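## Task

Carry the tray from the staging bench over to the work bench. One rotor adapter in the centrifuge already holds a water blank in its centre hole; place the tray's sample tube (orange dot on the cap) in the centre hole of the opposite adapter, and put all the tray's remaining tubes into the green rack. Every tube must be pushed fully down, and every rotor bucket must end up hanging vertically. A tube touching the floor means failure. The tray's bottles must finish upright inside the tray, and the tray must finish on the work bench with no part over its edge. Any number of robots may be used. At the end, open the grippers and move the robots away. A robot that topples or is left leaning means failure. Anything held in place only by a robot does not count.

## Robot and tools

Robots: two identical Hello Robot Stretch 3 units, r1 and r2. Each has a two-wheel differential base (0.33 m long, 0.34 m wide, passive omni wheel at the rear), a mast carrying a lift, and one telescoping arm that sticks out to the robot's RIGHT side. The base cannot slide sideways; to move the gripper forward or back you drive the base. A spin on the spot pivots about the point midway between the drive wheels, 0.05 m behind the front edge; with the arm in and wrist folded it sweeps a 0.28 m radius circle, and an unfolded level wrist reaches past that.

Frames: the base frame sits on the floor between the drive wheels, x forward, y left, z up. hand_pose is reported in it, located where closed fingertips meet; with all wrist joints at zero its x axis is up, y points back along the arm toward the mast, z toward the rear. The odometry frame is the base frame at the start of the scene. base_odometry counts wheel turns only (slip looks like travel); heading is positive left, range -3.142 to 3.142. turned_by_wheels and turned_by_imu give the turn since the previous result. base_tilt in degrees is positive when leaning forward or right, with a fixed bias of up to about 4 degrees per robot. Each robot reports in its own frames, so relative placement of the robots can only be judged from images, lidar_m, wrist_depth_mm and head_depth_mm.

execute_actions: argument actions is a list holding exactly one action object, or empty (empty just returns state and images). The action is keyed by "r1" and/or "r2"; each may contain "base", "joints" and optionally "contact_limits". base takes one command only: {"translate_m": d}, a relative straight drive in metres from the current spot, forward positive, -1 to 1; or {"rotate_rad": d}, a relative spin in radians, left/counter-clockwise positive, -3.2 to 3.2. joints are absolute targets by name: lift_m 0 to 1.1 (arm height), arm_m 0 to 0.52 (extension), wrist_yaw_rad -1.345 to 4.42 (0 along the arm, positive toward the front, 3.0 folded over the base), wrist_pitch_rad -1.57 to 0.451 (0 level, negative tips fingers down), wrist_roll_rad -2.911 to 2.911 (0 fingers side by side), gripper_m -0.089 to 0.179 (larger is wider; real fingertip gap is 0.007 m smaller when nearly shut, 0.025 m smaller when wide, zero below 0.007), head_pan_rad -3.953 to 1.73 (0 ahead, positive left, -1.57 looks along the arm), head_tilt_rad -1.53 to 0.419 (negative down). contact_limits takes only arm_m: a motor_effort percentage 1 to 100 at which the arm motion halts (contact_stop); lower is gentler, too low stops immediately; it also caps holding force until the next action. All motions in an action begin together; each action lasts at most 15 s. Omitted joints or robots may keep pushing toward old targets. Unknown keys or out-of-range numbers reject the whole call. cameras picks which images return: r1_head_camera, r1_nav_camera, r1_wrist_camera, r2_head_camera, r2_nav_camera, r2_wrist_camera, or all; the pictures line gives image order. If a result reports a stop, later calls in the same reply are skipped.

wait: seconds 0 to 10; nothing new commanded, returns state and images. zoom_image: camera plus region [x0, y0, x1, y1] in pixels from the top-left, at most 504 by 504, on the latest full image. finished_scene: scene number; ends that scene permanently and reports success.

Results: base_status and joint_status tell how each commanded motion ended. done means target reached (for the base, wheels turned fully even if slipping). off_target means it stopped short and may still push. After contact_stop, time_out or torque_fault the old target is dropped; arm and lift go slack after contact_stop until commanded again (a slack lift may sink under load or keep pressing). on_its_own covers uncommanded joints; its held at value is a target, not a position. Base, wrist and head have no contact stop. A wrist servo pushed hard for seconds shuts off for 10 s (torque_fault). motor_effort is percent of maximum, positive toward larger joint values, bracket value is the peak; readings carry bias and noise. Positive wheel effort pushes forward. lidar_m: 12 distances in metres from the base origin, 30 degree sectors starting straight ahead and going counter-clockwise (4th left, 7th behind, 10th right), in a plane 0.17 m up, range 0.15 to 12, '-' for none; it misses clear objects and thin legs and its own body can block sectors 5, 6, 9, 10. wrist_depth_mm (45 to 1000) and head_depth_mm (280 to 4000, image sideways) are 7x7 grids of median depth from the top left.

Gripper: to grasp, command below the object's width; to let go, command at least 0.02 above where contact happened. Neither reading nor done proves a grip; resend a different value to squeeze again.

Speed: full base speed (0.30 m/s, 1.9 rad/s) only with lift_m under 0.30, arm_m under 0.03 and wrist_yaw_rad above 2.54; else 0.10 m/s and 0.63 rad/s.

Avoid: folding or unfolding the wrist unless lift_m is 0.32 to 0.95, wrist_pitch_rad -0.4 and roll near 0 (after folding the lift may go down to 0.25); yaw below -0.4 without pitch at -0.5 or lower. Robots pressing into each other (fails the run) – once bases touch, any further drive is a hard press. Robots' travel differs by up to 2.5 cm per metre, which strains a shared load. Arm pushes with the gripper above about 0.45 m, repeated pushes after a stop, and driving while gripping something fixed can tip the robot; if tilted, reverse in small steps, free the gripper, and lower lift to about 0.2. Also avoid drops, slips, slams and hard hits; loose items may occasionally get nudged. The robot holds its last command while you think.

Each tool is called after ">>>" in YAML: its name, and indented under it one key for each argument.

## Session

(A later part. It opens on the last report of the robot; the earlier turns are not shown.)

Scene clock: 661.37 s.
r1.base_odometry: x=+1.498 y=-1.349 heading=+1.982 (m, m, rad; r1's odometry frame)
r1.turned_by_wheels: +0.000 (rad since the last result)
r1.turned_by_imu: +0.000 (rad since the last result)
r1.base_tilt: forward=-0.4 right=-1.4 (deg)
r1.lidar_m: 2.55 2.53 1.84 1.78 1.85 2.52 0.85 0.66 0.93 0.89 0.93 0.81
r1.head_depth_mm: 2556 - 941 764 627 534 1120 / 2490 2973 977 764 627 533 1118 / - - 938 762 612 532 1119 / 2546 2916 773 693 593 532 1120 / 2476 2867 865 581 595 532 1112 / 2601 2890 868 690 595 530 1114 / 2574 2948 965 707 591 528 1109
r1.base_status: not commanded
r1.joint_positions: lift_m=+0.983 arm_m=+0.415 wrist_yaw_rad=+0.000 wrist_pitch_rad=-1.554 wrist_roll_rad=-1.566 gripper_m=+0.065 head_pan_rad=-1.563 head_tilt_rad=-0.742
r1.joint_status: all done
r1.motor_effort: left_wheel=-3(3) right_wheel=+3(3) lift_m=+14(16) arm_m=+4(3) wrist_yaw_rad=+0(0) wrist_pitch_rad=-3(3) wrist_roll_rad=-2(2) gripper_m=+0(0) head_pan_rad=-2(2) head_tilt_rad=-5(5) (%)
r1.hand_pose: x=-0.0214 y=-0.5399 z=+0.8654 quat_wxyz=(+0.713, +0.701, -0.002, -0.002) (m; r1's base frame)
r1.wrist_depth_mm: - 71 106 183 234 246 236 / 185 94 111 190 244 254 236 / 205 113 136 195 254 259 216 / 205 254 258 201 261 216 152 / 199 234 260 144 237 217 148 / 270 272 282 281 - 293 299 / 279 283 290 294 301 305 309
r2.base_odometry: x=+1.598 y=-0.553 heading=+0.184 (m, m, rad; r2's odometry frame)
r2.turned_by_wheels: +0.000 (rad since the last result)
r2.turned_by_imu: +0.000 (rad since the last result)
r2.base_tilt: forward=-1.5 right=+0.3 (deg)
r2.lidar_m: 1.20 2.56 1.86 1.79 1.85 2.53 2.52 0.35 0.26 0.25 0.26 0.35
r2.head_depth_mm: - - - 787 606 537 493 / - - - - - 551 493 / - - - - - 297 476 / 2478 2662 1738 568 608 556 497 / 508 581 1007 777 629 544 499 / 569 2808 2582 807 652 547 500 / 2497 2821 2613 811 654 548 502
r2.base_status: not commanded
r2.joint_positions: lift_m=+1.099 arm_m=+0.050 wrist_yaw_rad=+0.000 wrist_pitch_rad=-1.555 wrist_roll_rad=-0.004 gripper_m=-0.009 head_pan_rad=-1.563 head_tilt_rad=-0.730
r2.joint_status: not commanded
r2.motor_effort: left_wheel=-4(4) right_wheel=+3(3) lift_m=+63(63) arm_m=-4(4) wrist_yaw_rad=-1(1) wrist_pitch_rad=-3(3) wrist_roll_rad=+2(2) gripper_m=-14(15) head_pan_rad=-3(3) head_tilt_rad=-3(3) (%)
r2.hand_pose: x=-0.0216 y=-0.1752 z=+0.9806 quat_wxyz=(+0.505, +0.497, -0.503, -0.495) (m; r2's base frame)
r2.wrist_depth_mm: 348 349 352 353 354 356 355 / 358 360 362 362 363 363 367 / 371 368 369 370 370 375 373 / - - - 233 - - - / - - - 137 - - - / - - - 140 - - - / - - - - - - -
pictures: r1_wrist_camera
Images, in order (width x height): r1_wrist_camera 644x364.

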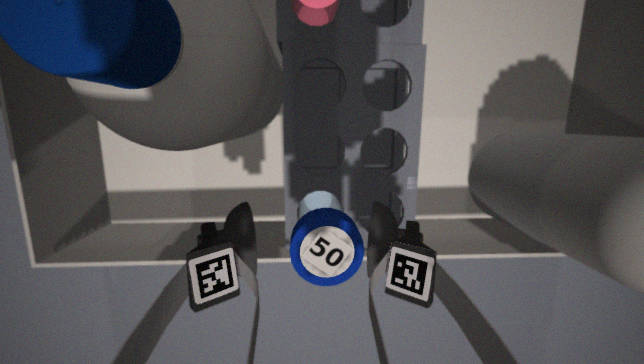

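>>> execute_actions:
  actions:
    - {"r1":{"joints":{"gripper_m":-0.01}}}
  cameras: []

>>> execute_actions:
  actions:
    - {"r1":{"joints":{"lift_m":1.1}}}
  cameras: ["r1_wrist_camera"]

>>> execute_actions:
  actions:
    - {"r1":{"joints":{"arm_m":0.08}}}
  cameras: ["r1_wrist_camera"]

>>> execute_actions:
  actions:
    - {"r1":{"base":{"translate_m":0.6}},"r2":{"joints":{"arm_m":0.473}}}
  cameras: ["r1_nav_camera","r1_head_camera","r2_wrist_camera"]

Scene clock: 669.87 s.
r1.base_odometry: x=+1.498 y=-1.349 heading=+1.982 (m, m, rad; r1's odometry frame)
r1.turned_by_wheels: +0.000 (rad since the last result)
r1.turned_by_imu: +0.001 (rad since the last result)
r1.base_tilt: forward=-0.2 right=-1.4 (deg)
r1.lidar_m: 2.55 2.52 1.85 1.78 1.84 2.53 0.85 0.65 0.93 0.89 0.93 0.81
r1.head_depth_mm: 2546 - 942 764 628 534 1122 / 2454 3006 974 767 626 533 1107 / - - 936 762 612 532 1112 / 2556 2936 768 693 596 530 1113 / 2506 2874 868 583 594 531 1117 / 2587 2917 871 690 594 529 1111 / 2578 2857 965 708 593 528 1113
r1.base_status: not commanded
r1.joint_positions: lift_m=+0.983 arm_m=+0.415 wrist_yaw_rad=+0.000 wrist_pitch_rad=-1.552 wrist_roll_rad=-1.566 gripper_m=-0.009 head_pan_rad=-1.563 head_tilt_rad=-0.742
r1.joint_status: all done
r1.motor_effort: left_wheel=-3(3) right_wheel=+3(3) lift_m=+14(14) arm_m=+3(3) wrist_yaw_rad=+0(0) wrist_pitch_rad=-4(4) wrist_roll_rad=-2(2) gripper_m=-16(90) head_pan_rad=-2(2) head_tilt_rad=-5(4) (%)
r1.hand_pose: x=-0.0214 y=-0.5404 z=+0.8653 quat_wxyz=(+0.713, +0.701, -0.002, -0.002) (m; r1's base frame)
r1.wrist_depth_mm: - 72 107 182 234 245 233 / 186 95 111 191 245 254 234 / 205 113 139 194 253 259 216 / 205 253 257 201 263 215 152 / 197 234 259 138 236 217 147 / 270 272 280 284 293 293 298 / 278 282 290 294 299 305 311
r2.base_odometry: x=+1.598 y=-0.553 heading=+0.184 (m, m, rad; r2's odometry frame)
r2.turned_by_wheels: +0.000 (rad since the last result)
r2.turned_by_imu: +0.000 (rad since the last result)
r2.base_tilt: forward=-1.5 right=+0.3 (deg)
r2.lidar_m: 1.19 2.55 1.86 1.79 1.85 2.52 2.53 0.35 0.26 0.25 0.26 0.35
r2.head_depth_mm: - - - 785 606 536 492 / - - - - - 553 493 / - - - - - 297 477 / 2463 2728 1732 566 608 557 497 / 509 583 1009 776 629 546 498 / 570 2860 2600 807 653 546 501 / 2493 2803 2597 811 654 548 502
r2.base_status: not commanded
r2.joint_positions: lift_m=+1.099 arm_m=+0.050 wrist_yaw_rad=+0.000 wrist_pitch_rad=-1.555 wrist_roll_rad=-0.004 gripper_m=-0.009 head_pan_rad=-1.563 head_tilt_rad=-0.730
r2.joint_status: not commanded
r2.motor_effort: left_wheel=-4(4) right_wheel=+3(3) lift_m=+63(63) arm_m=-4(4) wrist_yaw_rad=-1(1) wrist_pitch_rad=-3(3) wrist_roll_rad=+2(2) gripper_m=-14(14) head_pan_rad=-3(4) head_tilt_rad=-3(3) (%)
r2.hand_pose: x=-0.0216 y=-0.1752 z=+0.9806 quat_wxyz=(+0.505, +0.497, -0.503, -0.495) (m; r2's base frame)
r2.wrist_depth_mm: 349 352 352 351 350 355 357 / 359 359 360 361 360 363 365 / 368 370 369 367 371 376 374 / - - - 232 - - - / - - - 136 - - - / - - - 140 - - - / - - - - - - -
pictures: none
No camera images: the call's "cameras" was empty. Leave "cameras" out to get every camera's image.

Scene clock: 671.77 s.
r1.base_odometry: x=+1.498 y=-1.349 heading=+1.982 (m, m, rad; r1's odometry frame)
r1.turned_by_wheels: +0.000 (rad since the last result)
r1.turned_by_imu: +0.000 (rad since the last result)
r1.base_tilt: forward=-0.3 right=-1.4 (deg)
r1.lidar_m: 2.55 2.52 1.84 1.78 1.84 2.52 0.85 0.66 0.93 0.89 0.92 0.81
r1.head_depth_mm: 2598 2886 974 762 629 534 1116 / 2637 2899 975 766 627 532 1116 / - 2958 974 762 612 532 1114 / 2481 2909 759 693 595 530 1113 / 2514 2859 870 583 594 530 1111 / 2593 2865 870 688 595 529 1108 / 2608 2901 961 709 594 529 1112
r1.base_status: not commanded
r1.joint_positions: lift_m=+1.100 arm_m=+0.415 wrist_yaw_rad=+0.000 wrist_pitch_rad=-1.552 wrist_roll_rad=-1.566 gripper_m=-0.009 head_pan_rad=-1.563 head_tilt_rad=-0.742
r1.joint_status: all done
r1.motor_effort: left_wheel=-3(3) right_wheel=+3(3) lift_m=+22(23) arm_m=+3(3) wrist_yaw_rad=+0(0) wrist_pitch_rad=-4(4) wrist_roll_rad=-2(2) gripper_m=-15(16) head_pan_rad=-2(2) head_tilt_rad=-4(4) (%)
r1.hand_pose: x=-0.0214 y=-0.5404 z=+0.9818 quat_wxyz=(+0.713, +0.701, -0.002, -0.002) (m; r1's base frame)
r1.wrist_depth_mm: 335 336 342 293 355 352 367 / 344 346 186 302 367 361 378 / 359 358 358 346 375 320 394 / 371 365 371 323 374 244 405 / 384 385 389 138 408 413 420 / - 399 411 412 425 429 438 / - 412 421 428 437 443 455
r2.base_odometry: x=+1.598 y=-0.553 heading=+0.184 (m, m, rad; r2's odometry frame)
r2.turned_by_wheels: +0.000 (rad since the last result)
r2.turned_by_imu: +0.000 (rad since the last result)
r2.base_tilt: forward=-1.5 right=+0.3 (deg)
r2.lidar_m: 1.20 2.56 1.86 1.79 1.86 2.52 2.53 0.35 0.26 0.25 0.26 0.35
r2.head_depth_mm: - - - 788 605 537 493 / - - - - - 553 493 / - - - - - 297 476 / 2395 2841 2541 567 607 556 497 / 512 2783 1013 779 629 544 498 / 2494 2822 2587 807 653 547 500 / 2503 2831 2589 810 654 548 503
r2.base_status: not commanded
r2.joint_positions: lift_m=+1.099 arm_m=+0.050 wrist_yaw_rad=+0.000 wrist_pitch_rad=-1.555 wrist_roll_rad=-0.004 gripper_m=-0.009 head_pan_rad=-1.563 head_tilt_rad=-0.730
r2.joint_status: not commanded
r2.motor_effort: left_wheel=-4(4) right_wheel=+2(3) lift_m=+63(63) arm_m=-4(4) wrist_yaw_rad=-1(0) wrist_pitch_rad=-3(3) wrist_roll_rad=+2(2) gripper_m=-14(15) head_pan_rad=-3(3) head_tilt_rad=-3(3) (%)
r2.hand_pose: x=-0.0216 y=-0.1752 z=+0.9806 quat_wxyz=(+0.505, +0.497, -0.503, -0.495) (m; r2's base frame)
r2.wrist_depth_mm: 350 351 354 354 352 354 358 / 359 359 360 361 363 363 364 / 369 369 369 370 371 374 376 / - - - 232 - - - / - - - 137 - - - / - - - 140 - - - / - - - - - - -
pictures: r1_wrist_camera
Images, in order (width x height): r1_wrist_camera 644x364.

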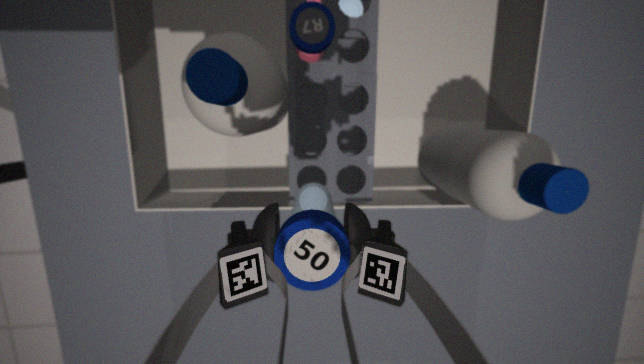

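Scene clock: 675.43 s.
r1.base_odometry: x=+1.498 y=-1.349 heading=+1.982 (m, m, rad; r1's odometry frame)
r1.turned_by_wheels: +0.000 (rad since the last result)
r1.turned_by_imu: +0.001 (rad since the last result)
r1.base_tilt: forward=-0.2 right=-1.3 (deg)
r1.lidar_m: 2.55 2.52 1.84 1.78 1.84 2.53 0.85 0.65 0.93 0.89 0.93 0.81
r1.head_depth_mm: - - - 724 631 533 1120 / - - - - 629 531 1121 / - - - - 611 521 1111 / 2551 2859 846 692 594 521 1116 / 2486 2886 1009 607 596 531 1118 / 2594 2919 1001 - 595 529 1114 / 2589 2930 960 702 592 530 1108
r1.base_status: not commanded
r1.joint_positions: lift_m=+1.100 arm_m=+0.080 wrist_yaw_rad=+0.000 wrist_pitch_rad=-1.552 wrist_roll_rad=-1.568 gripper_m=-0.009 head_pan_rad=-1.563 head_tilt_rad=-0.742
r1.joint_status: all done
r1.motor_effort: left_wheel=-3(3) right_wheel=+3(3) lift_m=+22(22) arm_m=-3(1) wrist_yaw_rad=+0(0) wrist_pitch_rad=-4(4) wrist_roll_rad=-1(2) gripper_m=-16(16) head_pan_rad=-2(2) head_tilt_rad=-4(4) (%)
r1.hand_pose: x=-0.0214 y=-0.2061 z=+0.9818 quat_wxyz=(+0.713, +0.701, -0.001, -0.001) (m; r1's base frame)
r1.wrist_depth_mm: - - - 354 359 359 343 / - - - 367 368 356 265 / - - - 381 379 379 332 / - - - 387 392 395 376 / - - - 138 405 416 421 / - - - 415 418 432 436 / - - - 439 436 447 458
r2.base_odometry: x=+1.598 y=-0.553 heading=+0.184 (m, m, rad; r2's odometry frame)
r2.turned_by_wheels: +0.000 (rad since the last result)
r2.turned_by_imu: +0.000 (rad since the last result)
r2.base_tilt: forward=-1.5 right=+0.3 (deg)
r2.lidar_m: 1.20 2.56 1.86 1.79 1.85 2.52 2.52 0.35 0.26 0.25 0.26 0.35
r2.head_depth_mm: - - - 787 604 536 493 / - - - - - 552 493 / - - - - - 297 476 / 2422 2705 2544 567 609 556 497 / 2411 2781 2559 778 629 545 499 / 2505 2830 2569 808 651 546 500 / 2516 2821 2589 811 655 549 501
r2.base_status: not commanded
r2.joint_positions: lift_m=+1.099 arm_m=+0.050 wrist_yaw_rad=+0.000 wrist_pitch_rad=-1.555 wrist_roll_rad=-0.004 gripper_m=-0.009 head_pan_rad=-1.563 head_tilt_rad=-0.730
r2.joint_status: not commanded
r2.motor_effort: left_wheel=-4(4) right_wheel=+3(3) lift_m=+62(63) arm_m=-4(4) wrist_yaw_rad=+0(0) wrist_pitch_rad=-3(3) wrist_roll_rad=+2(2) gripper_m=-14(15) head_pan_rad=-3(4) head_tilt_rad=-4(3) (%)
r2.hand_pose: x=-0.0216 y=-0.1752 z=+0.9806 quat_wxyz=(+0.505, +0.497, -0.503, -0.495) (m; r2's base frame)
r2.wrist_depth_mm: 352 350 352 351 355 354 354 / 353 358 361 363 361 364 365 / 367 369 372 372 372 369 372 / - - - 231 - - - / - - - 137 - - - / - - - 140 - - - / - - - - - - -
pictures: r1_wrist_camera
Images, in order (width x height): r1_wrist_camera 644x364.

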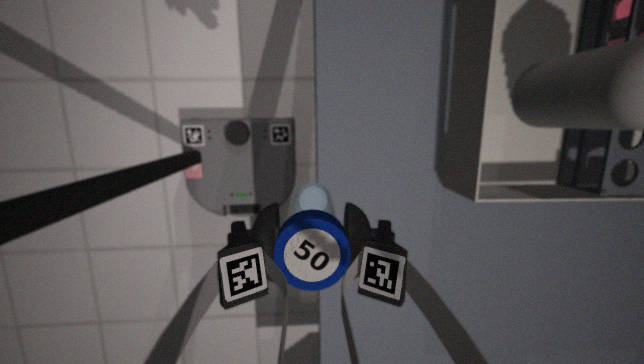

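Scene clock: 682.67 s.
r1.base_odometry: x=+1.258 y=-0.799 heading=+1.982 (m, m, rad; r1's odometry frame)
r1.turned_by_wheels: +0.000 (rad since the last result)
r1.turned_by_imu: +0.002 (rad since the last result)
r1.base_tilt: forward=-0.3 right=-1.5 (deg)
r1.lidar_m: 1.96 2.52 1.85 1.78 1.85 2.52 1.23 1.27 0.93 0.89 0.30 2.14
r1.head_depth_mm: - - - 722 630 532 1121 / - - - - 627 532 1114 / - - - - 610 522 1116 / 2588 2957 1010 716 625 521 1119 / 2579 2911 1014 699 627 530 1116 / 2607 2919 2460 - 624 529 829 / 2618 2914 2385 1840 624 529 1088
r1.base_status: done
r1.joint_positions: lift_m=+1.100 arm_m=+0.080 wrist_yaw_rad=+0.000 wrist_pitch_rad=-1.552 wrist_roll_rad=-1.568 gripper_m=-0.009 head_pan_rad=-1.563 head_tilt_rad=-0.742
r1.joint_status: not commanded
r1.motor_effort: left_wheel=-3(4) right_wheel=+3(7) lift_m=+22(22) arm_m=-3(3) wrist_yaw_rad=+0(0) wrist_pitch_rad=-4(4) wrist_roll_rad=-2(1) gripper_m=-15(16) head_pan_rad=-3(2) head_tilt_rad=-4(3) (%)
r1.hand_pose: x=-0.0214 y=-0.2061 z=+0.9818 quat_wxyz=(+0.713, +0.701, -0.001, -0.001) (m; r1's base frame)
r1.wrist_depth_mm: - - - 358 358 362 370 / - - - 370 370 375 378 / - - - 377 380 391 389 / - - - 389 395 401 399 / - - - 138 406 415 429 / - - - 417 424 431 441 / - - - 436 435 444 455
r2.base_odometry: x=+1.598 y=-0.553 heading=+0.184 (m, m, rad; r2's odometry frame)
r2.turned_by_wheels: +0.000 (rad since the last result)
r2.turned_by_imu: +0.000 (rad since the last result)
r2.base_tilt: forward=-1.5 right=+0.2 (deg)
r2.lidar_m: 1.20 2.56 1.86 1.79 1.85 2.52 2.53 0.35 0.26 0.25 0.26 0.35
r2.head_depth_mm: 2507 2777 1025 746 607 538 493 / 2535 2816 1035 738 609 539 494 / 2556 2904 883 741 610 542 496 / 2500 2864 917 612 608 543 497 / 2485 2813 2563 776 630 545 498 / 2501 2852 2587 806 651 546 500 / 2496 2856 2589 811 654 548 501
r2.base_status: not commanded
r2.joint_positions: lift_m=+1.099 arm_m=+0.473 wrist_yaw_rad=+0.000 wrist_pitch_rad=-1.555 wrist_roll_rad=-0.004 gripper_m=-0.009 head_pan_rad=-1.563 head_tilt_rad=-0.731
r2.joint_status: all done
r2.motor_effort: left_wheel=-4(4) right_wheel=+3(3) lift_m=+63(63) arm_m=+2(3) wrist_yaw_rad=+0(1) wrist_pitch_rad=-3(3) wrist_roll_rad=+2(2) gripper_m=-15(14) head_pan_rad=-3(3) head_tilt_rad=-3(3) (%)
r2.hand_pose: x=-0.0216 y=-0.5977 z=+0.9806 quat_wxyz=(+0.505, +0.497, -0.503, -0.495) (m; r2's base frame)
r2.wrist_depth_mm: 347 349 348 215 343 349 355 / 359 360 353 224 359 355 365 / 367 369 312 312 251 338 374 / 377 377 329 317 316 349 383 / 385 388 351 137 391 390 396 / 400 399 272 140 396 397 406 / 409 413 254 365 373 414 419
pictures: r1_head_camera (sideways: a quarter turn clockwise sets it upright), r1_nav_camera (sideways: a quarter turn counterclockwise sets it upright), r2_wrist_camera
Images, in order (width x height): r1_head_camera 896x504, r1_nav_camera 672x504, r2_wrist_camera 644x364.

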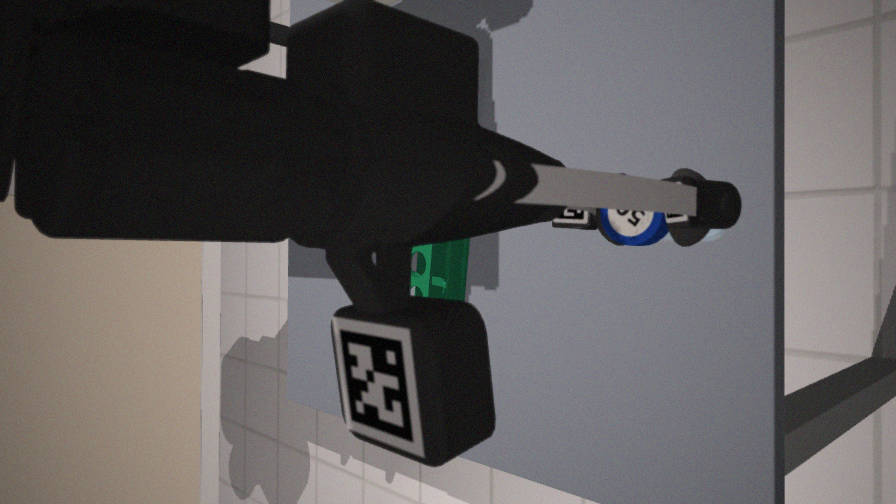

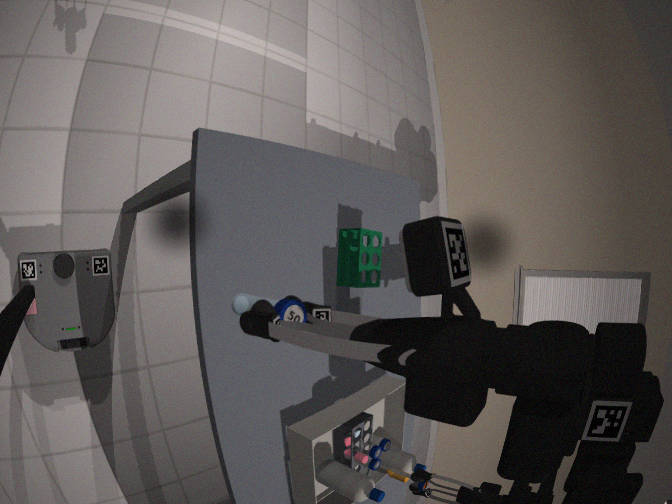

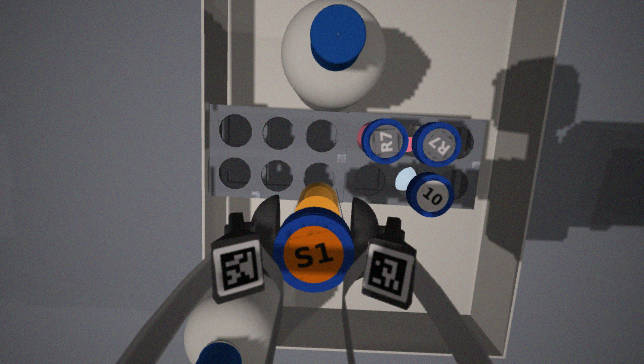

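>>> execute_actions:
  actions:
    - {"r2":{"joints":{"lift_m":1.03}},"r1":{"base":{"translate_m":0.08},"joints":{"arm_m":0.42}}}
  cameras: ["r1_wrist_camera","r2_wrist_camera"]

Scene clock: 690.70 s.
r1.base_odometry: x=+1.226 y=-0.726 heading=+1.982 (m, m, rad; r1's odometry frame)
r1.turned_by_wheels: +0.000 (rad since the last result)
r1.turned_by_imu: +0.001 (rad since the last result)
r1.base_tilt: forward=-0.3 right=-1.4 (deg)
r1.lidar_m: 1.88 2.52 1.85 1.78 1.84 2.53 1.31 1.27 0.92 0.89 0.26 2.06
r1.head_depth_mm: 2571 2919 976 764 628 533 1116 / 2589 2907 979 762 627 534 1116 / - 2899 973 719 626 531 1116 / 2510 2908 936 736 626 531 1116 / 2539 2885 969 758 625 530 875 / 2597 2908 2363 1758 624 528 1089 / 2630 2925 2375 1849 1535 1297 1126
r1.base_status: done
r1.joint_positions: lift_m=+1.100 arm_m=+0.420 wrist_yaw_rad=+0.000 wrist_pitch_rad=-1.552 wrist_roll_rad=-1.568 gripper_m=-0.009 head_pan_rad=-1.563 head_tilt_rad=-0.742
r1.joint_status: all done
r1.motor_effort: left_wheel=-3(7) right_wheel=+3(6) lift_m=+22(22) arm_m=+3(6) wrist_yaw_rad=+0(0) wrist_pitch_rad=-4(4) wrist_roll_rad=-1(1) gripper_m=-16(15) head_pan_rad=-3(2) head_tilt_rad=-4(4) (%)
r1.hand_pose: x=-0.0214 y=-0.5454 z=+0.9818 quat_wxyz=(+0.713, +0.701, -0.001, -0.001) (m; r1's base frame)
r1.wrist_depth_mm: 336 342 344 350 355 360 367 / 345 351 355 362 366 373 380 / 356 364 368 374 377 387 390 / 369 373 379 379 389 399 405 / 383 384 390 138 407 414 421 / 400 399 409 411 420 430 439 / - 412 423 429 434 446 454
r2.base_odometry: x=+1.598 y=-0.553 heading=+0.184 (m, m, rad; r2's odometry frame)
r2.turned_by_wheels: +0.000 (rad since the last result)
r2.turned_by_imu: +0.000 (rad since the last result)
r2.base_tilt: forward=-1.5 right=+0.2 (deg)
r2.lidar_m: 1.20 2.56 1.86 1.79 1.86 2.52 2.53 0.35 0.26 0.25 0.26 0.35
r2.head_depth_mm: - 2859 1028 747 605 538 492 / 2548 2801 1032 738 608 539 494 / - 2833 2525 737 610 541 496 / 2506 2840 2544 610 609 542 496 / 2491 2820 2584 777 631 545 499 / 2524 2820 2578 808 650 546 499 / 2496 2856 2581 810 655 548 501
r2.base_status: not commanded
r2.joint_positions: lift_m=+1.031 arm_m=+0.473 wrist_yaw_rad=+0.000 wrist_pitch_rad=-1.555 wrist_roll_rad=-0.004 gripper_m=-0.009 head_pan_rad=-1.563 head_tilt_rad=-0.731
r2.joint_status: all done
r2.motor_effort: left_wheel=-4(4) right_wheel=+3(3) lift_m=+18(60) arm_m=+2(2) wrist_yaw_rad=-1(1) wrist_pitch_rad=-3(3) wrist_roll_rad=+2(2) gripper_m=-14(14) head_pan_rad=-3(4) head_tilt_rad=-2(3) (%)
r2.hand_pose: x=-0.0216 y=-0.5977 z=+0.9128 quat_wxyz=(+0.505, +0.497, -0.503, -0.495) (m; r2's base frame)
r2.wrist_depth_mm: 284 286 281 140 284 285 255 / 291 293 291 160 292 295 264 / 299 300 244 241 186 240 275 / 310 308 250 246 249 249 273 / 319 317 276 137 256 287 319 / 327 329 270 140 328 323 331 / 336 333 223 332 336 313 342
pictures: r1_wrist_camera, r2_wrist_camera
Images, in order (width x height): r1_wrist_camera 644x364, r2_wrist_camera 644x364.

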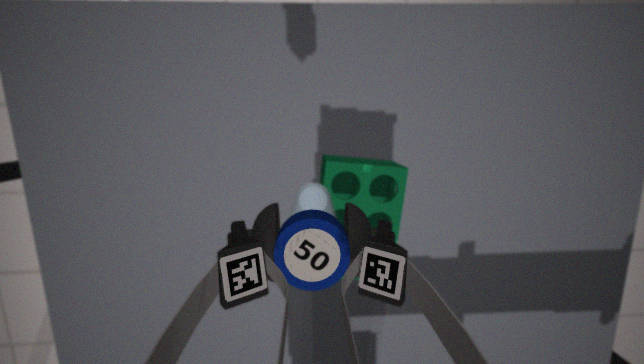

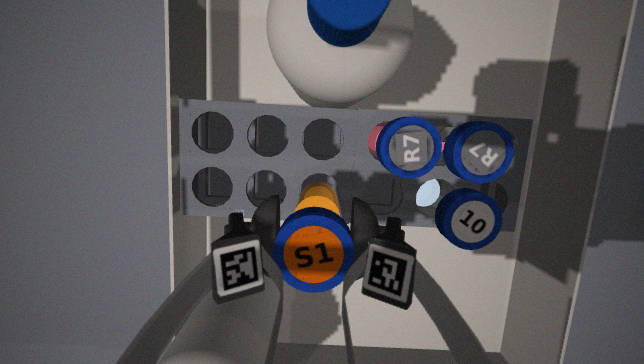

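>>> execute_actions:
  actions:
    - {"r2":{"joints":{"lift_m":0.99}},"r1":{"base":{"translate_m":-0.008},"joints":{"arm_m":0.444,"lift_m":1.07}}}
  cameras: ["r1_wrist_camera","r2_wrist_camera"]

>>> execute_actions:
  actions:
    - {"r2":{"joints":{"gripper_m":0.065}}}
  cameras: ["r2_wrist_camera"]

Scene clock: 704.13 s.
r1.base_odometry: x=+1.230 y=-0.733 heading=+1.982 (m, m, rad; r1's odometry frame)
r1.turned_by_wheels: +0.000 (rad since the last result)
r1.turned_by_imu: +0.001 (rad since the last result)
r1.base_tilt: forward=-0.2 right=-1.4 (deg)
r1.lidar_m: 1.89 2.53 1.84 1.78 1.84 2.52 1.30 1.27 0.92 0.89 0.27 2.07
r1.head_depth_mm: 2609 2881 974 763 629 532 1120 / 2621 2909 974 762 627 535 1117 / - 2978 973 716 625 532 1119 / 2531 2972 932 723 625 531 1107 / 2585 2977 973 758 625 530 952 / 2612 2957 2419 1712 622 530 1091 / 2577 2923 2379 1877 1532 1274 1106
r1.base_status: done
r1.joint_positions: lift_m=+1.070 arm_m=+0.444 wrist_yaw_rad=+0.000 wrist_pitch_rad=-1.552 wrist_roll_rad=-1.568 gripper_m=-0.009 head_pan_rad=-1.563 head_tilt_rad=-0.742
r1.joint_status: all done
r1.motor_effort: left_wheel=-3(8) right_wheel=+3(5) lift_m=+14(21) arm_m=+4(6) wrist_yaw_rad=+0(1) wrist_pitch_rad=-4(4) wrist_roll_rad=-1(1) gripper_m=-16(16) head_pan_rad=-2(3) head_tilt_rad=-4(4) (%)
r1.hand_pose: x=-0.0214 y=-0.5694 z=+0.9523 quat_wxyz=(+0.713, +0.701, -0.001, -0.001) (m; r1's base frame)
r1.wrist_depth_mm: 310 312 318 323 328 331 340 / 317 321 327 332 338 343 351 / 327 330 338 344 350 355 362 / 336 343 349 298 360 365 375 / 349 355 360 138 372 379 386 / 361 367 378 345 388 395 403 / 374 377 389 396 399 409 418
r2.base_odometry: x=+1.598 y=-0.553 heading=+0.184 (m, m, rad; r2's odometry frame)
r2.turned_by_wheels: +0.000 (rad since the last result)
r2.turned_by_imu: +0.000 (rad since the last result)
r2.base_tilt: forward=-1.5 right=+0.3 (deg)
r2.lidar_m: 1.20 2.56 1.86 1.79 1.85 2.51 2.53 0.35 0.26 0.25 0.26 0.35
r2.head_depth_mm: 2440 - 1025 748 605 537 492 / 2416 2862 1035 738 608 539 493 / 2387 2893 899 734 610 540 495 / 2479 2818 918 594 608 543 497 / 2491 2829 2557 776 630 544 498 / 2501 2831 2591 806 652 545 501 / 2496 2842 2588 811 654 548 502
r2.base_status: not commanded
r2.joint_positions: lift_m=+0.991 arm_m=+0.473 wrist_yaw_rad=+0.000 wrist_pitch_rad=-1.555 wrist_roll_rad=-0.004 gripper_m=-0.009 head_pan_rad=-1.563 head_tilt_rad=-0.731
r2.joint_status: all done
r2.motor_effort: left_wheel=-4(4) right_wheel=+3(3) lift_m=+18(17) arm_m=+2(2) wrist_yaw_rad=+1(1) wrist_pitch_rad=-3(3) wrist_roll_rad=+2(2) gripper_m=-14(15) head_pan_rad=-3(3) head_tilt_rad=-3(3) (%)
r2.hand_pose: x=-0.0216 y=-0.5978 z=+0.8728 quat_wxyz=(+0.505, +0.497, -0.503, -0.495) (m; r2's base frame)
r2.wrist_depth_mm: 250 229 243 113 117 250 242 / 254 232 252 126 254 255 239 / 261 229 231 202 148 153 226 / 269 234 207 206 205 146 225 / 275 273 226 137 217 151 233 / 282 282 270 140 285 284 241 / 292 290 224 293 293 294 249
pictures: r1_wrist_camera, r2_wrist_camera
Images, in order (width x height): r1_wrist_camera 644x364, r2_wrist_camera 644x364.

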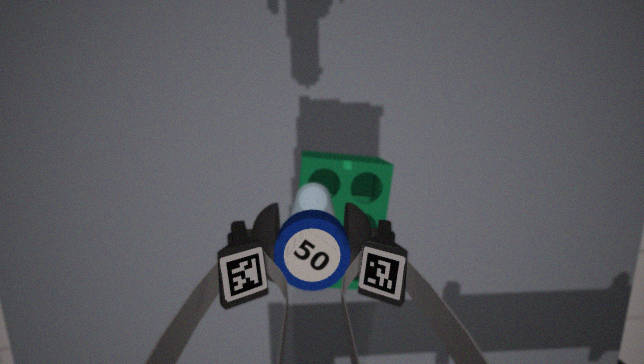

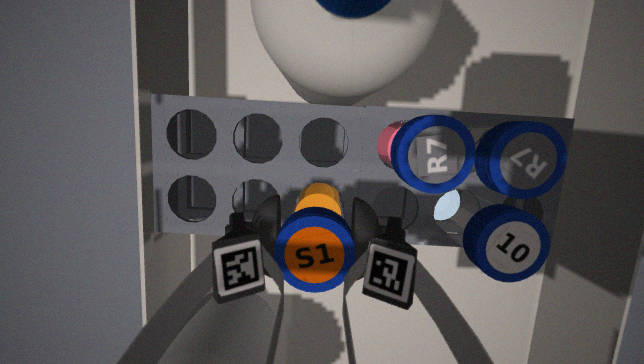

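Scene clock: 705.37 s.
r1.base_odometry: x=+1.230 y=-0.733 heading=+1.982 (m, m, rad; r1's odometry frame)
r1.turned_by_wheels: +0.000 (rad since the last result)
r1.turned_by_imu: +0.000 (rad since the last result)
r1.base_tilt: forward=-0.3 right=-1.3 (deg)
r1.lidar_m: 1.89 2.52 1.84 1.78 1.84 2.52 1.30 1.26 0.92 0.89 0.27 2.07
r1.head_depth_mm: 2582 2910 976 765 629 532 1123 / 2653 2939 972 759 628 531 1111 / - 2991 974 716 627 532 1113 / 2586 2994 934 721 626 531 1116 / 2557 2989 969 762 622 529 948 / 2606 2911 2395 1735 624 530 1095 / 2599 2916 2373 1881 1533 1275 1105
r1.base_status: not commanded
r1.joint_positions: lift_m=+1.070 arm_m=+0.444 wrist_yaw_rad=+0.000 wrist_pitch_rad=-1.552 wrist_roll_rad=-1.568 gripper_m=-0.009 head_pan_rad=-1.563 head_tilt_rad=-0.742
r1.joint_status: not commanded
r1.motor_effort: left_wheel=-3(3) right_wheel=+3(3) lift_m=+14(14) arm_m=+3(4) wrist_yaw_rad=+1(0) wrist_pitch_rad=-4(4) wrist_roll_rad=-1(1) gripper_m=-16(16) head_pan_rad=-2(2) head_tilt_rad=-5(5) (%)
r1.hand_pose: x=-0.0214 y=-0.5694 z=+0.9523 quat_wxyz=(+0.713, +0.701, -0.001, -0.001) (m; r1's base frame)
r1.wrist_depth_mm: 308 312 318 322 327 333 337 / 318 322 326 334 339 344 348 / 326 331 337 343 349 354 360 / 340 345 348 299 358 367 371 / 349 354 361 138 373 378 386 / 361 366 376 346 389 394 405 / 374 377 385 394 400 410 415
r2.base_odometry: x=+1.598 y=-0.553 heading=+0.184 (m, m, rad; r2's odometry frame)
r2.turned_by_wheels: +0.000 (rad since the last result)
r2.turned_by_imu: +0.000 (rad since the last result)
r2.base_tilt: forward=-1.5 right=+0.2 (deg)
r2.lidar_m: 1.20 2.55 1.86 1.79 1.85 2.53 2.52 0.35 0.26 0.25 0.26 0.35
r2.head_depth_mm: 2420 - 1026 744 606 536 492 / 2429 2901 1034 739 608 539 494 / 2389 2876 897 733 611 542 495 / 2471 2801 922 589 609 542 497 / 2485 2827 2558 779 631 545 499 / 2498 2811 2574 807 651 546 501 / 2486 2791 2621 812 655 548 501
r2.base_status: not commanded
r2.joint_positions: lift_m=+0.991 arm_m=+0.473 wrist_yaw_rad=+0.000 wrist_pitch_rad=-1.555 wrist_roll_rad=-0.004 gripper_m=+0.065 head_pan_rad=-1.563 head_tilt_rad=-0.731
r2.joint_status: all done
r2.motor_effort: left_wheel=-4(4) right_wheel=+3(3) lift_m=+18(18) arm_m=+2(2) wrist_yaw_rad=+0(1) wrist_pitch_rad=-3(3) wrist_roll_rad=+2(2) gripper_m=+0(79) head_pan_rad=-3(3) head_tilt_rad=-3(3) (%)
r2.hand_pose: x=-0.0216 y=-0.5978 z=+0.8728 quat_wxyz=(+0.505, +0.497, -0.503, -0.495) (m; r2's base frame)
r2.wrist_depth_mm: 248 227 244 113 116 250 243 / 253 231 252 126 254 257 240 / 260 228 233 202 149 152 226 / 267 236 207 206 199 146 225 / 276 273 242 149 216 151 232 / 285 282 281 282 - 284 240 / 294 233 225 291 292 292 250
pictures: r2_wrist_camera
Images, in order (width x height): r2_wrist_camera 644x364.

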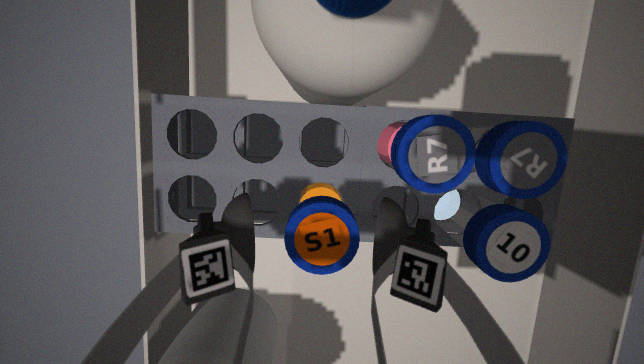

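>>> execute_actions:
  actions:
    - {"r2":{"joints":{"lift_m":1.06}},"r1":{"base":{"translate_m":-0.006},"joints":{"arm_m":0.451,"lift_m":1.055}}}
  cameras: ["r1_wrist_camera"]

>>> execute_actions:
  actions:
    - {"r2":{"base":{"translate_m":-0.087}},"r1":{"joints":{"lift_m":1.03}}}
  cameras: ["r1_wrist_camera","r2_wrist_camera","r1_head_camera"]

Scene clock: 714.10 s.
r1.base_odometry: x=+1.232 y=-0.739 heading=+1.981 (m, m, rad; r1's odometry frame)
r1.turned_by_wheels: +0.000 (rad since the last result)
r1.turned_by_imu: +0.001 (rad since the last result)
r1.base_tilt: forward=-0.2 right=-1.3 (deg)
r1.lidar_m: 1.90 2.52 1.84 1.77 1.84 2.52 1.29 1.27 0.93 0.89 0.27 2.08
r1.head_depth_mm: 2646 2941 976 767 629 532 1118 / 2667 2914 972 762 625 531 1117 / - 2947 974 719 625 532 1111 / 2542 2963 971 719 625 532 1121 / 2578 2997 966 761 624 531 1012 / 2568 2881 2391 834 626 529 1076 / 2588 2934 2415 1872 1539 1253 1113
r1.base_status: done
r1.joint_positions: lift_m=+1.055 arm_m=+0.451 wrist_yaw_rad=+0.000 wrist_pitch_rad=-1.552 wrist_roll_rad=-1.568 gripper_m=-0.009 head_pan_rad=-1.563 head_tilt_rad=-0.742
r1.joint_status: all done
r1.motor_effort: left_wheel=-3(7) right_wheel=+3(4) lift_m=+14(18) arm_m=+4(1) wrist_yaw_rad=-1(0) wrist_pitch_rad=-4(4) wrist_roll_rad=-1(1) gripper_m=-15(15) head_pan_rad=-3(2) head_tilt_rad=-5(5) (%)
r1.hand_pose: x=-0.0214 y=-0.5764 z=+0.9373 quat_wxyz=(+0.713, +0.701, -0.001, -0.001) (m; r1's base frame)
r1.wrist_depth_mm: 297 297 304 309 313 318 324 / 304 309 314 317 322 327 336 / 315 319 325 329 332 341 345 / 323 326 333 279 344 349 357 / 333 339 342 138 357 364 369 / 345 351 357 329 372 375 383 / 358 361 371 378 384 393 400
r2.base_odometry: x=+1.598 y=-0.553 heading=+0.184 (m, m, rad; r2's odometry frame)
r2.turned_by_wheels: +0.000 (rad since the last result)
r2.turned_by_imu: +0.000 (rad since the last result)
r2.base_tilt: forward=-1.5 right=+0.3 (deg)
r2.lidar_m: 1.20 2.56 1.86 1.79 1.85 2.52 2.52 0.35 0.26 0.25 0.26 0.35
r2.head_depth_mm: 2539 2825 1023 748 607 537 492 / 2543 2817 1032 738 608 538 493 / - 2808 2541 739 611 541 496 / 2473 2824 2582 610 609 543 497 / 2506 2841 2587 778 632 544 498 / 2507 2837 2586 808 650 546 500 / 2503 2826 2598 809 655 549 502
r2.base_status: not commanded
r2.joint_positions: lift_m=+1.059 arm_m=+0.473 wrist_yaw_rad=+0.000 wrist_pitch_rad=-1.555 wrist_roll_rad=-0.004 gripper_m=+0.065 head_pan_rad=-1.563 head_tilt_rad=-0.731
r2.joint_status: all done
r2.motor_effort: left_wheel=-4(4) right_wheel=+3(3) lift_m=+62(68) arm_m=+2(2) wrist_yaw_rad=+0(1) wrist_pitch_rad=-3(3) wrist_roll_rad=+2(2) gripper_m=+0(0) head_pan_rad=-3(3) head_tilt_rad=-2(3) (%)
r2.hand_pose: x=-0.0216 y=-0.5978 z=+0.9414 quat_wxyz=(+0.505, +0.497, -0.503, -0.495) (m; r2's base frame)
r2.wrist_depth_mm: 308 314 312 145 310 311 283 / 318 320 317 187 322 321 322 / 328 329 269 273 213 292 333 / 336 339 276 275 277 305 343 / 344 349 342 348 345 321 355 / 357 357 279 356 - 334 361 / 368 369 226 350 355 331 375
pictures: r1_wrist_camera
Images, in order (width x height): r1_wrist_camera 644x364.

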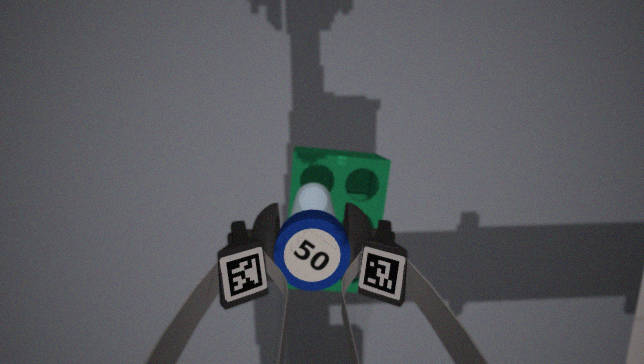

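Scene clock: 715.93 s.
r1.base_odometry: x=+1.232 y=-0.739 heading=+1.981 (m, m, rad; r1's odometry frame)
r1.turned_by_wheels: +0.000 (rad since the last result)
r1.turned_by_imu: +0.000 (rad since the last result)
r1.base_tilt: forward=-0.2 right=-1.5 (deg)
r1.lidar_m: 1.89 2.53 1.84 1.78 1.84 2.52 1.29 1.27 0.93 0.89 0.27 2.07
r1.head_depth_mm: - 2912 973 763 627 534 1117 / 2657 2942 978 764 630 533 1113 / - 2886 978 721 625 533 1118 / 2599 2815 967 716 626 531 1116 / 2624 2810 970 757 625 530 1013 / 2587 2921 2406 836 626 529 1072 / 2600 2882 2373 1868 1543 1242 1113
r1.base_status: not commanded
r1.joint_positions: lift_m=+1.030 arm_m=+0.451 wrist_yaw_rad=+0.000 wrist_pitch_rad=-1.552 wrist_roll_rad=-1.568 gripper_m=-0.009 head_pan_rad=-1.563 head_tilt_rad=-0.742
r1.joint_status: all done
r1.motor_effort: left_wheel=-3(3) right_wheel=+3(3) lift_m=+14(14) arm_m=+4(4) wrist_yaw_rad=+1(0) wrist_pitch_rad=-4(4) wrist_roll_rad=-2(1) gripper_m=-16(16) head_pan_rad=-2(3) head_tilt_rad=-5(4) (%)
r1.hand_pose: x=-0.0214 y=-0.5764 z=+0.9123 quat_wxyz=(+0.713, +0.701, -0.001, -0.001) (m; r1's base frame)
r1.wrist_depth_mm: 274 275 280 285 289 294 298 / 282 285 289 294 299 304 307 / 289 292 298 299 309 314 316 / 299 303 306 252 319 323 331 / 309 311 314 138 329 337 342 / 319 323 330 267 341 348 355 / 326 334 341 347 354 360 370
r2.base_odometry: x=+1.513 y=-0.569 heading=+0.184 (m, m, rad; r2's odometry frame)
r2.turned_by_wheels: +0.000 (rad since the last result)
r2.turned_by_imu: +0.000 (rad since the last result)
r2.base_tilt: forward=-1.5 right=+0.3 (deg)
r2.lidar_m: 1.20 2.56 1.85 1.79 1.85 2.52 2.44 0.35 0.26 0.25 0.26 0.35
r2.head_depth_mm: 2554 2764 1028 787 639 536 493 / 2540 2849 1033 765 607 538 493 / - 2807 2582 744 610 540 496 / 2500 2837 2511 742 613 543 496 / 2494 2801 2561 729 613 544 499 / 2492 2826 2583 763 618 546 500 / 2463 2817 2612 811 656 548 502
r2.base_status: done
r2.joint_positions: lift_m=+1.059 arm_m=+0.473 wrist_yaw_rad=+0.000 wrist_pitch_rad=-1.555 wrist_roll_rad=-0.004 gripper_m=+0.065 head_pan_rad=-1.563 head_tilt_rad=-0.731
r2.joint_status: not commanded
r2.motor_effort: left_wheel=-4(9) right_wheel=+3(4) lift_m=+62(62) arm_m=+2(2) wrist_yaw_rad=+1(0) wrist_pitch_rad=-3(3) wrist_roll_rad=+2(2) gripper_m=+0(0) head_pan_rad=-4(3) head_tilt_rad=-2(3) (%)
r2.hand_pose: x=-0.0216 y=-0.5978 z=+0.9414 quat_wxyz=(+0.505, +0.497, -0.503, -0.495) (m; r2's base frame)
r2.wrist_depth_mm: 309 146 180 311 312 314 317 / 318 278 206 318 316 327 326 / 326 271 267 216 309 334 336 / 336 276 274 275 321 347 345 / 347 339 345 345 328 351 352 / 355 294 361 358 - 365 365 / 228 256 339 351 349 375 373
pictures: r1_head_camera (sideways: a quarter turn clockwise sets it upright), r1_wrist_camera, r2_wrist_camera
Images, in order (width x height): r1_head_camera 896x504, r1_wrist_camera 644x364, r2_wrist_camera 644x364.

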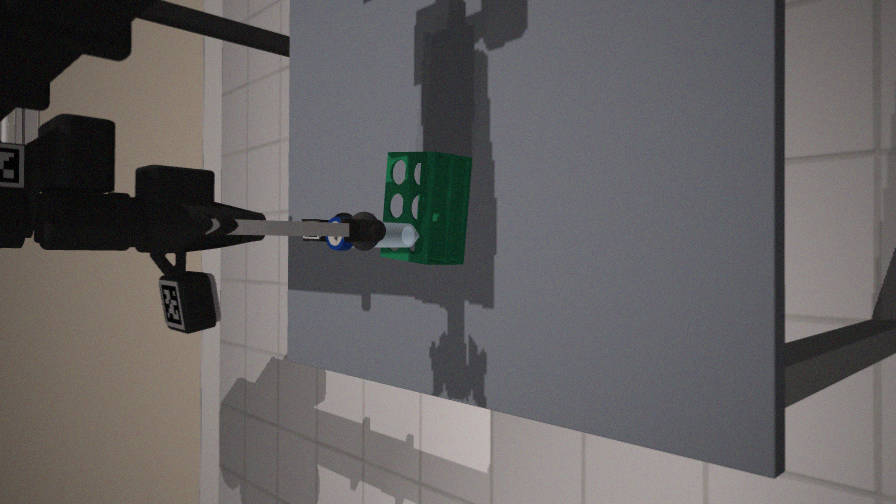

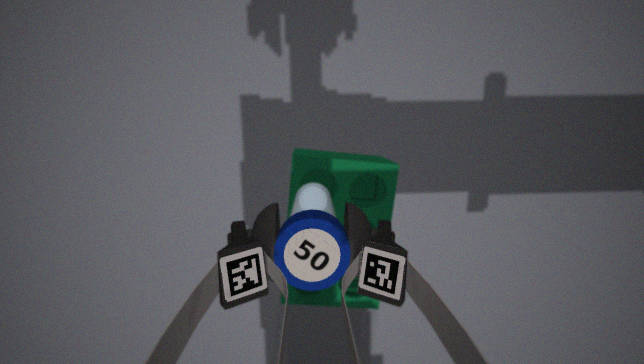

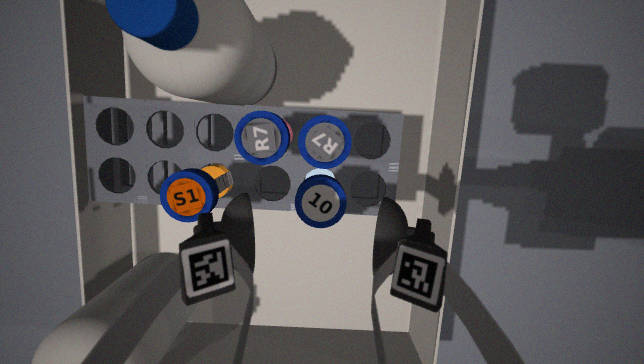

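>>> execute_actions:
  actions:
    - {"r2":{"joints":{"lift_m":1.01,"arm_m":0.476}},"r1":{"base":{"translate_m":0.008},"joints":{"arm_m":0.455,"lift_m":1.04}}}
  cameras: ["r1_wrist_camera","r2_wrist_camera"]

>>> execute_actions:
  actions:
    - {"r2":{"joints":{"lift_m":0.983}},"r1":{"joints":{"lift_m":1.01}}}
  cameras: ["r1_wrist_camera","r2_wrist_camera","r1_head_camera"]

Scene clock: 725.00 s.
r1.base_odometry: x=+1.229 y=-0.732 heading=+1.981 (m, m, rad; r1's odometry frame)
r1.turned_by_wheels: +0.000 (rad since the last result)
r1.turned_by_imu: +0.001 (rad since the last result)
r1.base_tilt: forward=-0.2 right=-1.3 (deg)
r1.lidar_m: 1.88 2.53 1.85 1.77 1.84 2.52 1.30 1.27 0.93 0.89 0.27 2.07
r1.head_depth_mm: 2682 2882 973 762 629 533 1116 / 2614 2918 974 762 627 532 1119 / - 2979 974 719 625 532 1118 / 2586 3020 968 720 624 530 1115 / 2615 2927 971 759 624 530 931 / 2582 2946 2395 1714 625 532 1089 / 2576 2890 2389 1868 1528 1275 1135
r1.base_status: done
r1.joint_positions: lift_m=+1.040 arm_m=+0.455 wrist_yaw_rad=+0.000 wrist_pitch_rad=-1.552 wrist_roll_rad=-1.568 gripper_m=-0.009 head_pan_rad=-1.563 head_tilt_rad=-0.742
r1.joint_status: all done
r1.motor_effort: left_wheel=-3(5) right_wheel=+3(8) lift_m=+22(25) arm_m=+4(4) wrist_yaw_rad=+1(0) wrist_pitch_rad=-4(4) wrist_roll_rad=-1(1) gripper_m=-16(16) head_pan_rad=-1(2) head_tilt_rad=-4(4) (%)
r1.hand_pose: x=-0.0214 y=-0.5804 z=+0.9218 quat_wxyz=(+0.713, +0.701, -0.001, -0.001) (m; r1's base frame)
r1.wrist_depth_mm: 281 285 288 294 299 306 308 / 290 292 298 302 308 314 318 / 300 301 307 312 318 323 329 / 306 312 317 278 327 334 341 / 317 321 327 138 338 346 352 / 329 336 341 278 354 360 364 / 341 346 353 360 367 372 377
r2.base_odometry: x=+1.513 y=-0.569 heading=+0.184 (m, m, rad; r2's odometry frame)
r2.turned_by_wheels: +0.000 (rad since the last result)
r2.turned_by_imu: +0.000 (rad since the last result)
r2.base_tilt: forward=-1.5 right=+0.3 (deg)
r2.lidar_m: 1.20 2.56 1.86 1.78 1.85 2.53 2.44 0.35 0.26 0.25 0.26 0.35
r2.head_depth_mm: - 2851 1026 786 638 538 492 / - 2829 1030 765 609 539 495 / - 2859 2519 743 609 541 495 / 2496 2790 2543 735 613 542 497 / 2504 2803 2566 730 614 544 499 / 2487 2776 2590 761 618 547 501 / 2513 2840 2598 813 654 548 501
r2.base_status: not commanded
r2.joint_positions: lift_m=+1.011 arm_m=+0.476 wrist_yaw_rad=+0.000 wrist_pitch_rad=-1.555 wrist_roll_rad=-0.004 gripper_m=+0.065 head_pan_rad=-1.563 head_tilt_rad=-0.731
r2.joint_status: all done
r2.motor_effort: left_wheel=-4(4) right_wheel=+3(3) lift_m=+18(57) arm_m=+2(2) wrist_yaw_rad=+0(2) wrist_pitch_rad=-3(3) wrist_roll_rad=+2(2) gripper_m=+1(1) head_pan_rad=-3(3) head_tilt_rad=-3(3) (%)
r2.hand_pose: x=-0.0216 y=-0.6007 z=+0.8928 quat_wxyz=(+0.505, +0.497, -0.503, -0.495) (m; r2's base frame)
r2.wrist_depth_mm: 213 130 148 268 266 262 271 / 227 141 188 274 273 258 277 / 221 221 161 218 278 282 285 / 225 224 226 226 273 288 292 / 234 169 279 170 290 301 301 / 250 298 305 305 - 311 312 / 230 259 314 313 311 317 323
pictures: r1_wrist_camera, r2_wrist_camera
Images, in order (width x height): r1_wrist_camera 644x364, r2_wrist_camera 644x364.

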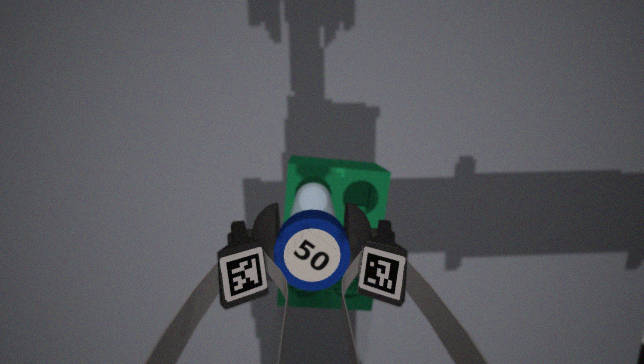

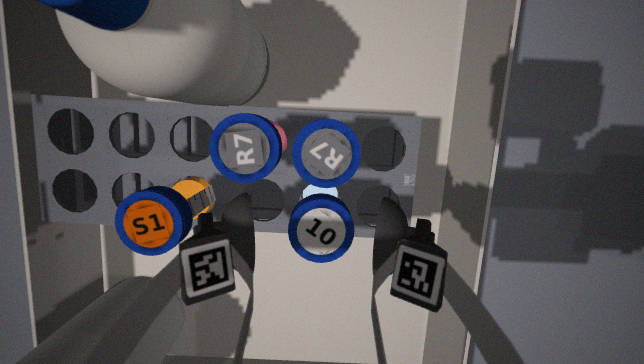

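Scene clock: 726.07 s.
r1.base_odometry: x=+1.229 y=-0.732 heading=+1.981 (m, m, rad; r1's odometry frame)
r1.turned_by_wheels: +0.000 (rad since the last result)
r1.turned_by_imu: +0.000 (rad since the last result)
r1.base_tilt: forward=-0.3 right=-1.4 (deg)
r1.lidar_m: 1.89 2.53 1.85 1.78 1.85 2.53 1.30 1.26 0.92 0.89 0.27 2.08
r1.head_depth_mm: - 2976 971 765 629 533 1116 / 2673 2906 971 765 629 532 1117 / - 2903 970 721 626 533 1119 / 2555 2830 968 723 627 531 1108 / 2577 2855 974 760 625 531 930 / 2589 2884 2403 1711 624 530 1093 / 2606 2909 2354 1860 1532 1278 1131
r1.base_status: not commanded
r1.joint_positions: lift_m=+1.010 arm_m=+0.455 wrist_yaw_rad=+0.000 wrist_pitch_rad=-1.552 wrist_roll_rad=-1.568 gripper_m=-0.009 head_pan_rad=-1.563 head_tilt_rad=-0.742
r1.joint_status: all done
r1.motor_effort: left_wheel=-3(3) right_wheel=+3(3) lift_m=+13(18) arm_m=+3(4) wrist_yaw_rad=+0(0) wrist_pitch_rad=-4(4) wrist_roll_rad=-1(2) gripper_m=-17(15) head_pan_rad=-3(3) head_tilt_rad=-4(4) (%)
r1.hand_pose: x=-0.0214 y=-0.5804 z=+0.8923 quat_wxyz=(+0.713, +0.701, -0.001, -0.001) (m; r1's base frame)
r1.wrist_depth_mm: 255 258 262 266 271 275 278 / 262 265 272 274 279 284 287 / 271 272 280 284 287 292 298 / 280 283 287 233 296 301 307 / 288 293 296 138 310 313 317 / 297 302 310 247 320 325 331 / 308 312 319 324 330 340 343
r2.base_odometry: x=+1.513 y=-0.569 heading=+0.184 (m, m, rad; r2's odometry frame)
r2.turned_by_wheels: +0.000 (rad since the last result)
r2.turned_by_imu: +0.000 (rad since the last result)
r2.base_tilt: forward=-1.5 right=+0.3 (deg)
r2.lidar_m: 1.20 2.56 1.86 1.79 1.85 2.52 2.44 0.35 0.26 0.25 0.26 0.35
r2.head_depth_mm: 2446 - 1005 787 638 538 492 / 2437 2878 1033 764 608 539 494 / 2415 - 911 743 612 540 495 / 2514 2814 877 731 612 542 497 / 2490 2814 2547 732 614 544 498 / 2507 2873 2576 761 619 547 500 / 2514 2837 2596 812 654 547 502
r2.base_status: not commanded
r2.joint_positions: lift_m=+0.984 arm_m=+0.476 wrist_yaw_rad=+0.000 wrist_pitch_rad=-1.555 wrist_roll_rad=-0.004 gripper_m=+0.065 head_pan_rad=-1.563 head_tilt_rad=-0.731
r2.joint_status: all done
r2.motor_effort: left_wheel=-4(4) right_wheel=+3(3) lift_m=+18(18) arm_m=+2(2) wrist_yaw_rad=+0(1) wrist_pitch_rad=-3(3) wrist_roll_rad=+1(2) gripper_m=+0(0) head_pan_rad=-3(3) head_tilt_rad=-3(3) (%)
r2.hand_pose: x=-0.0216 y=-0.6008 z=+0.8658 quat_wxyz=(+0.505, +0.497, -0.503, -0.495) (m; r2's base frame)
r2.wrist_depth_mm: 105 108 147 241 240 207 245 / 190 122 188 246 246 219 251 / 214 221 135 135 253 232 259 / 198 197 137 138 231 230 265 / 204 141 206 143 266 243 272 / 249 262 275 276 - 278 282 / 221 257 285 284 285 286 290
pictures: r1_head_camera (sideways: a quarter turn clockwise sets it upright), r1_wrist_camera, r2_wrist_camera
Images, in order (width x height): r1_head_camera 896x504, r1_wrist_camera 644x364, r2_wrist_camera 644x364.

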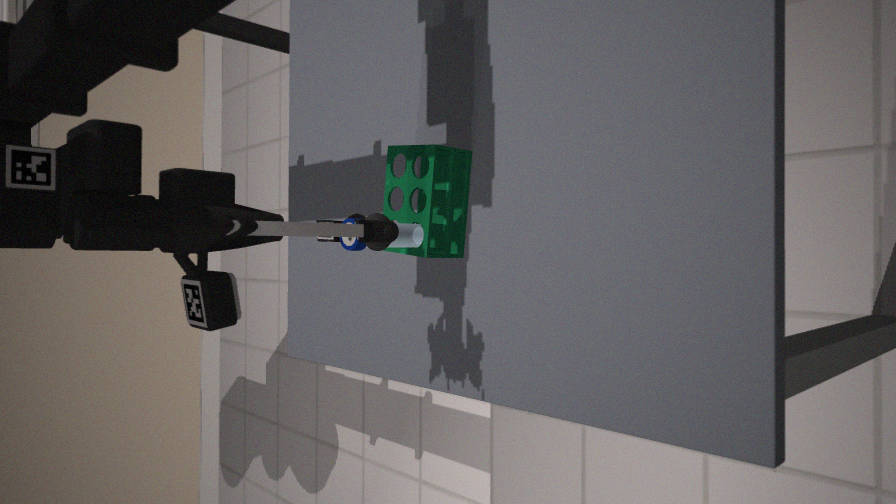

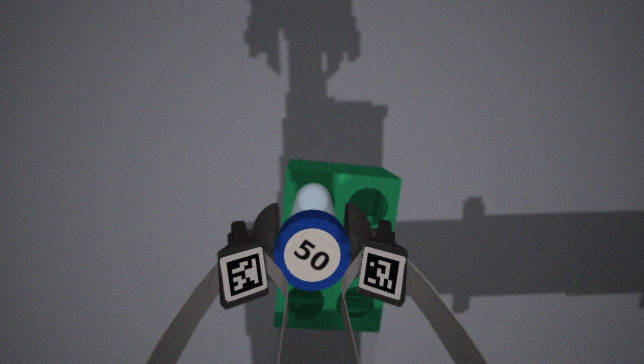

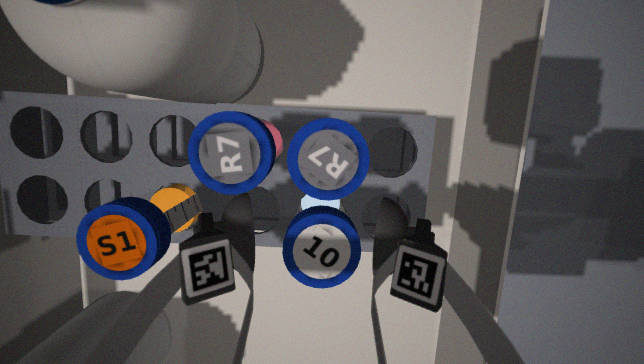

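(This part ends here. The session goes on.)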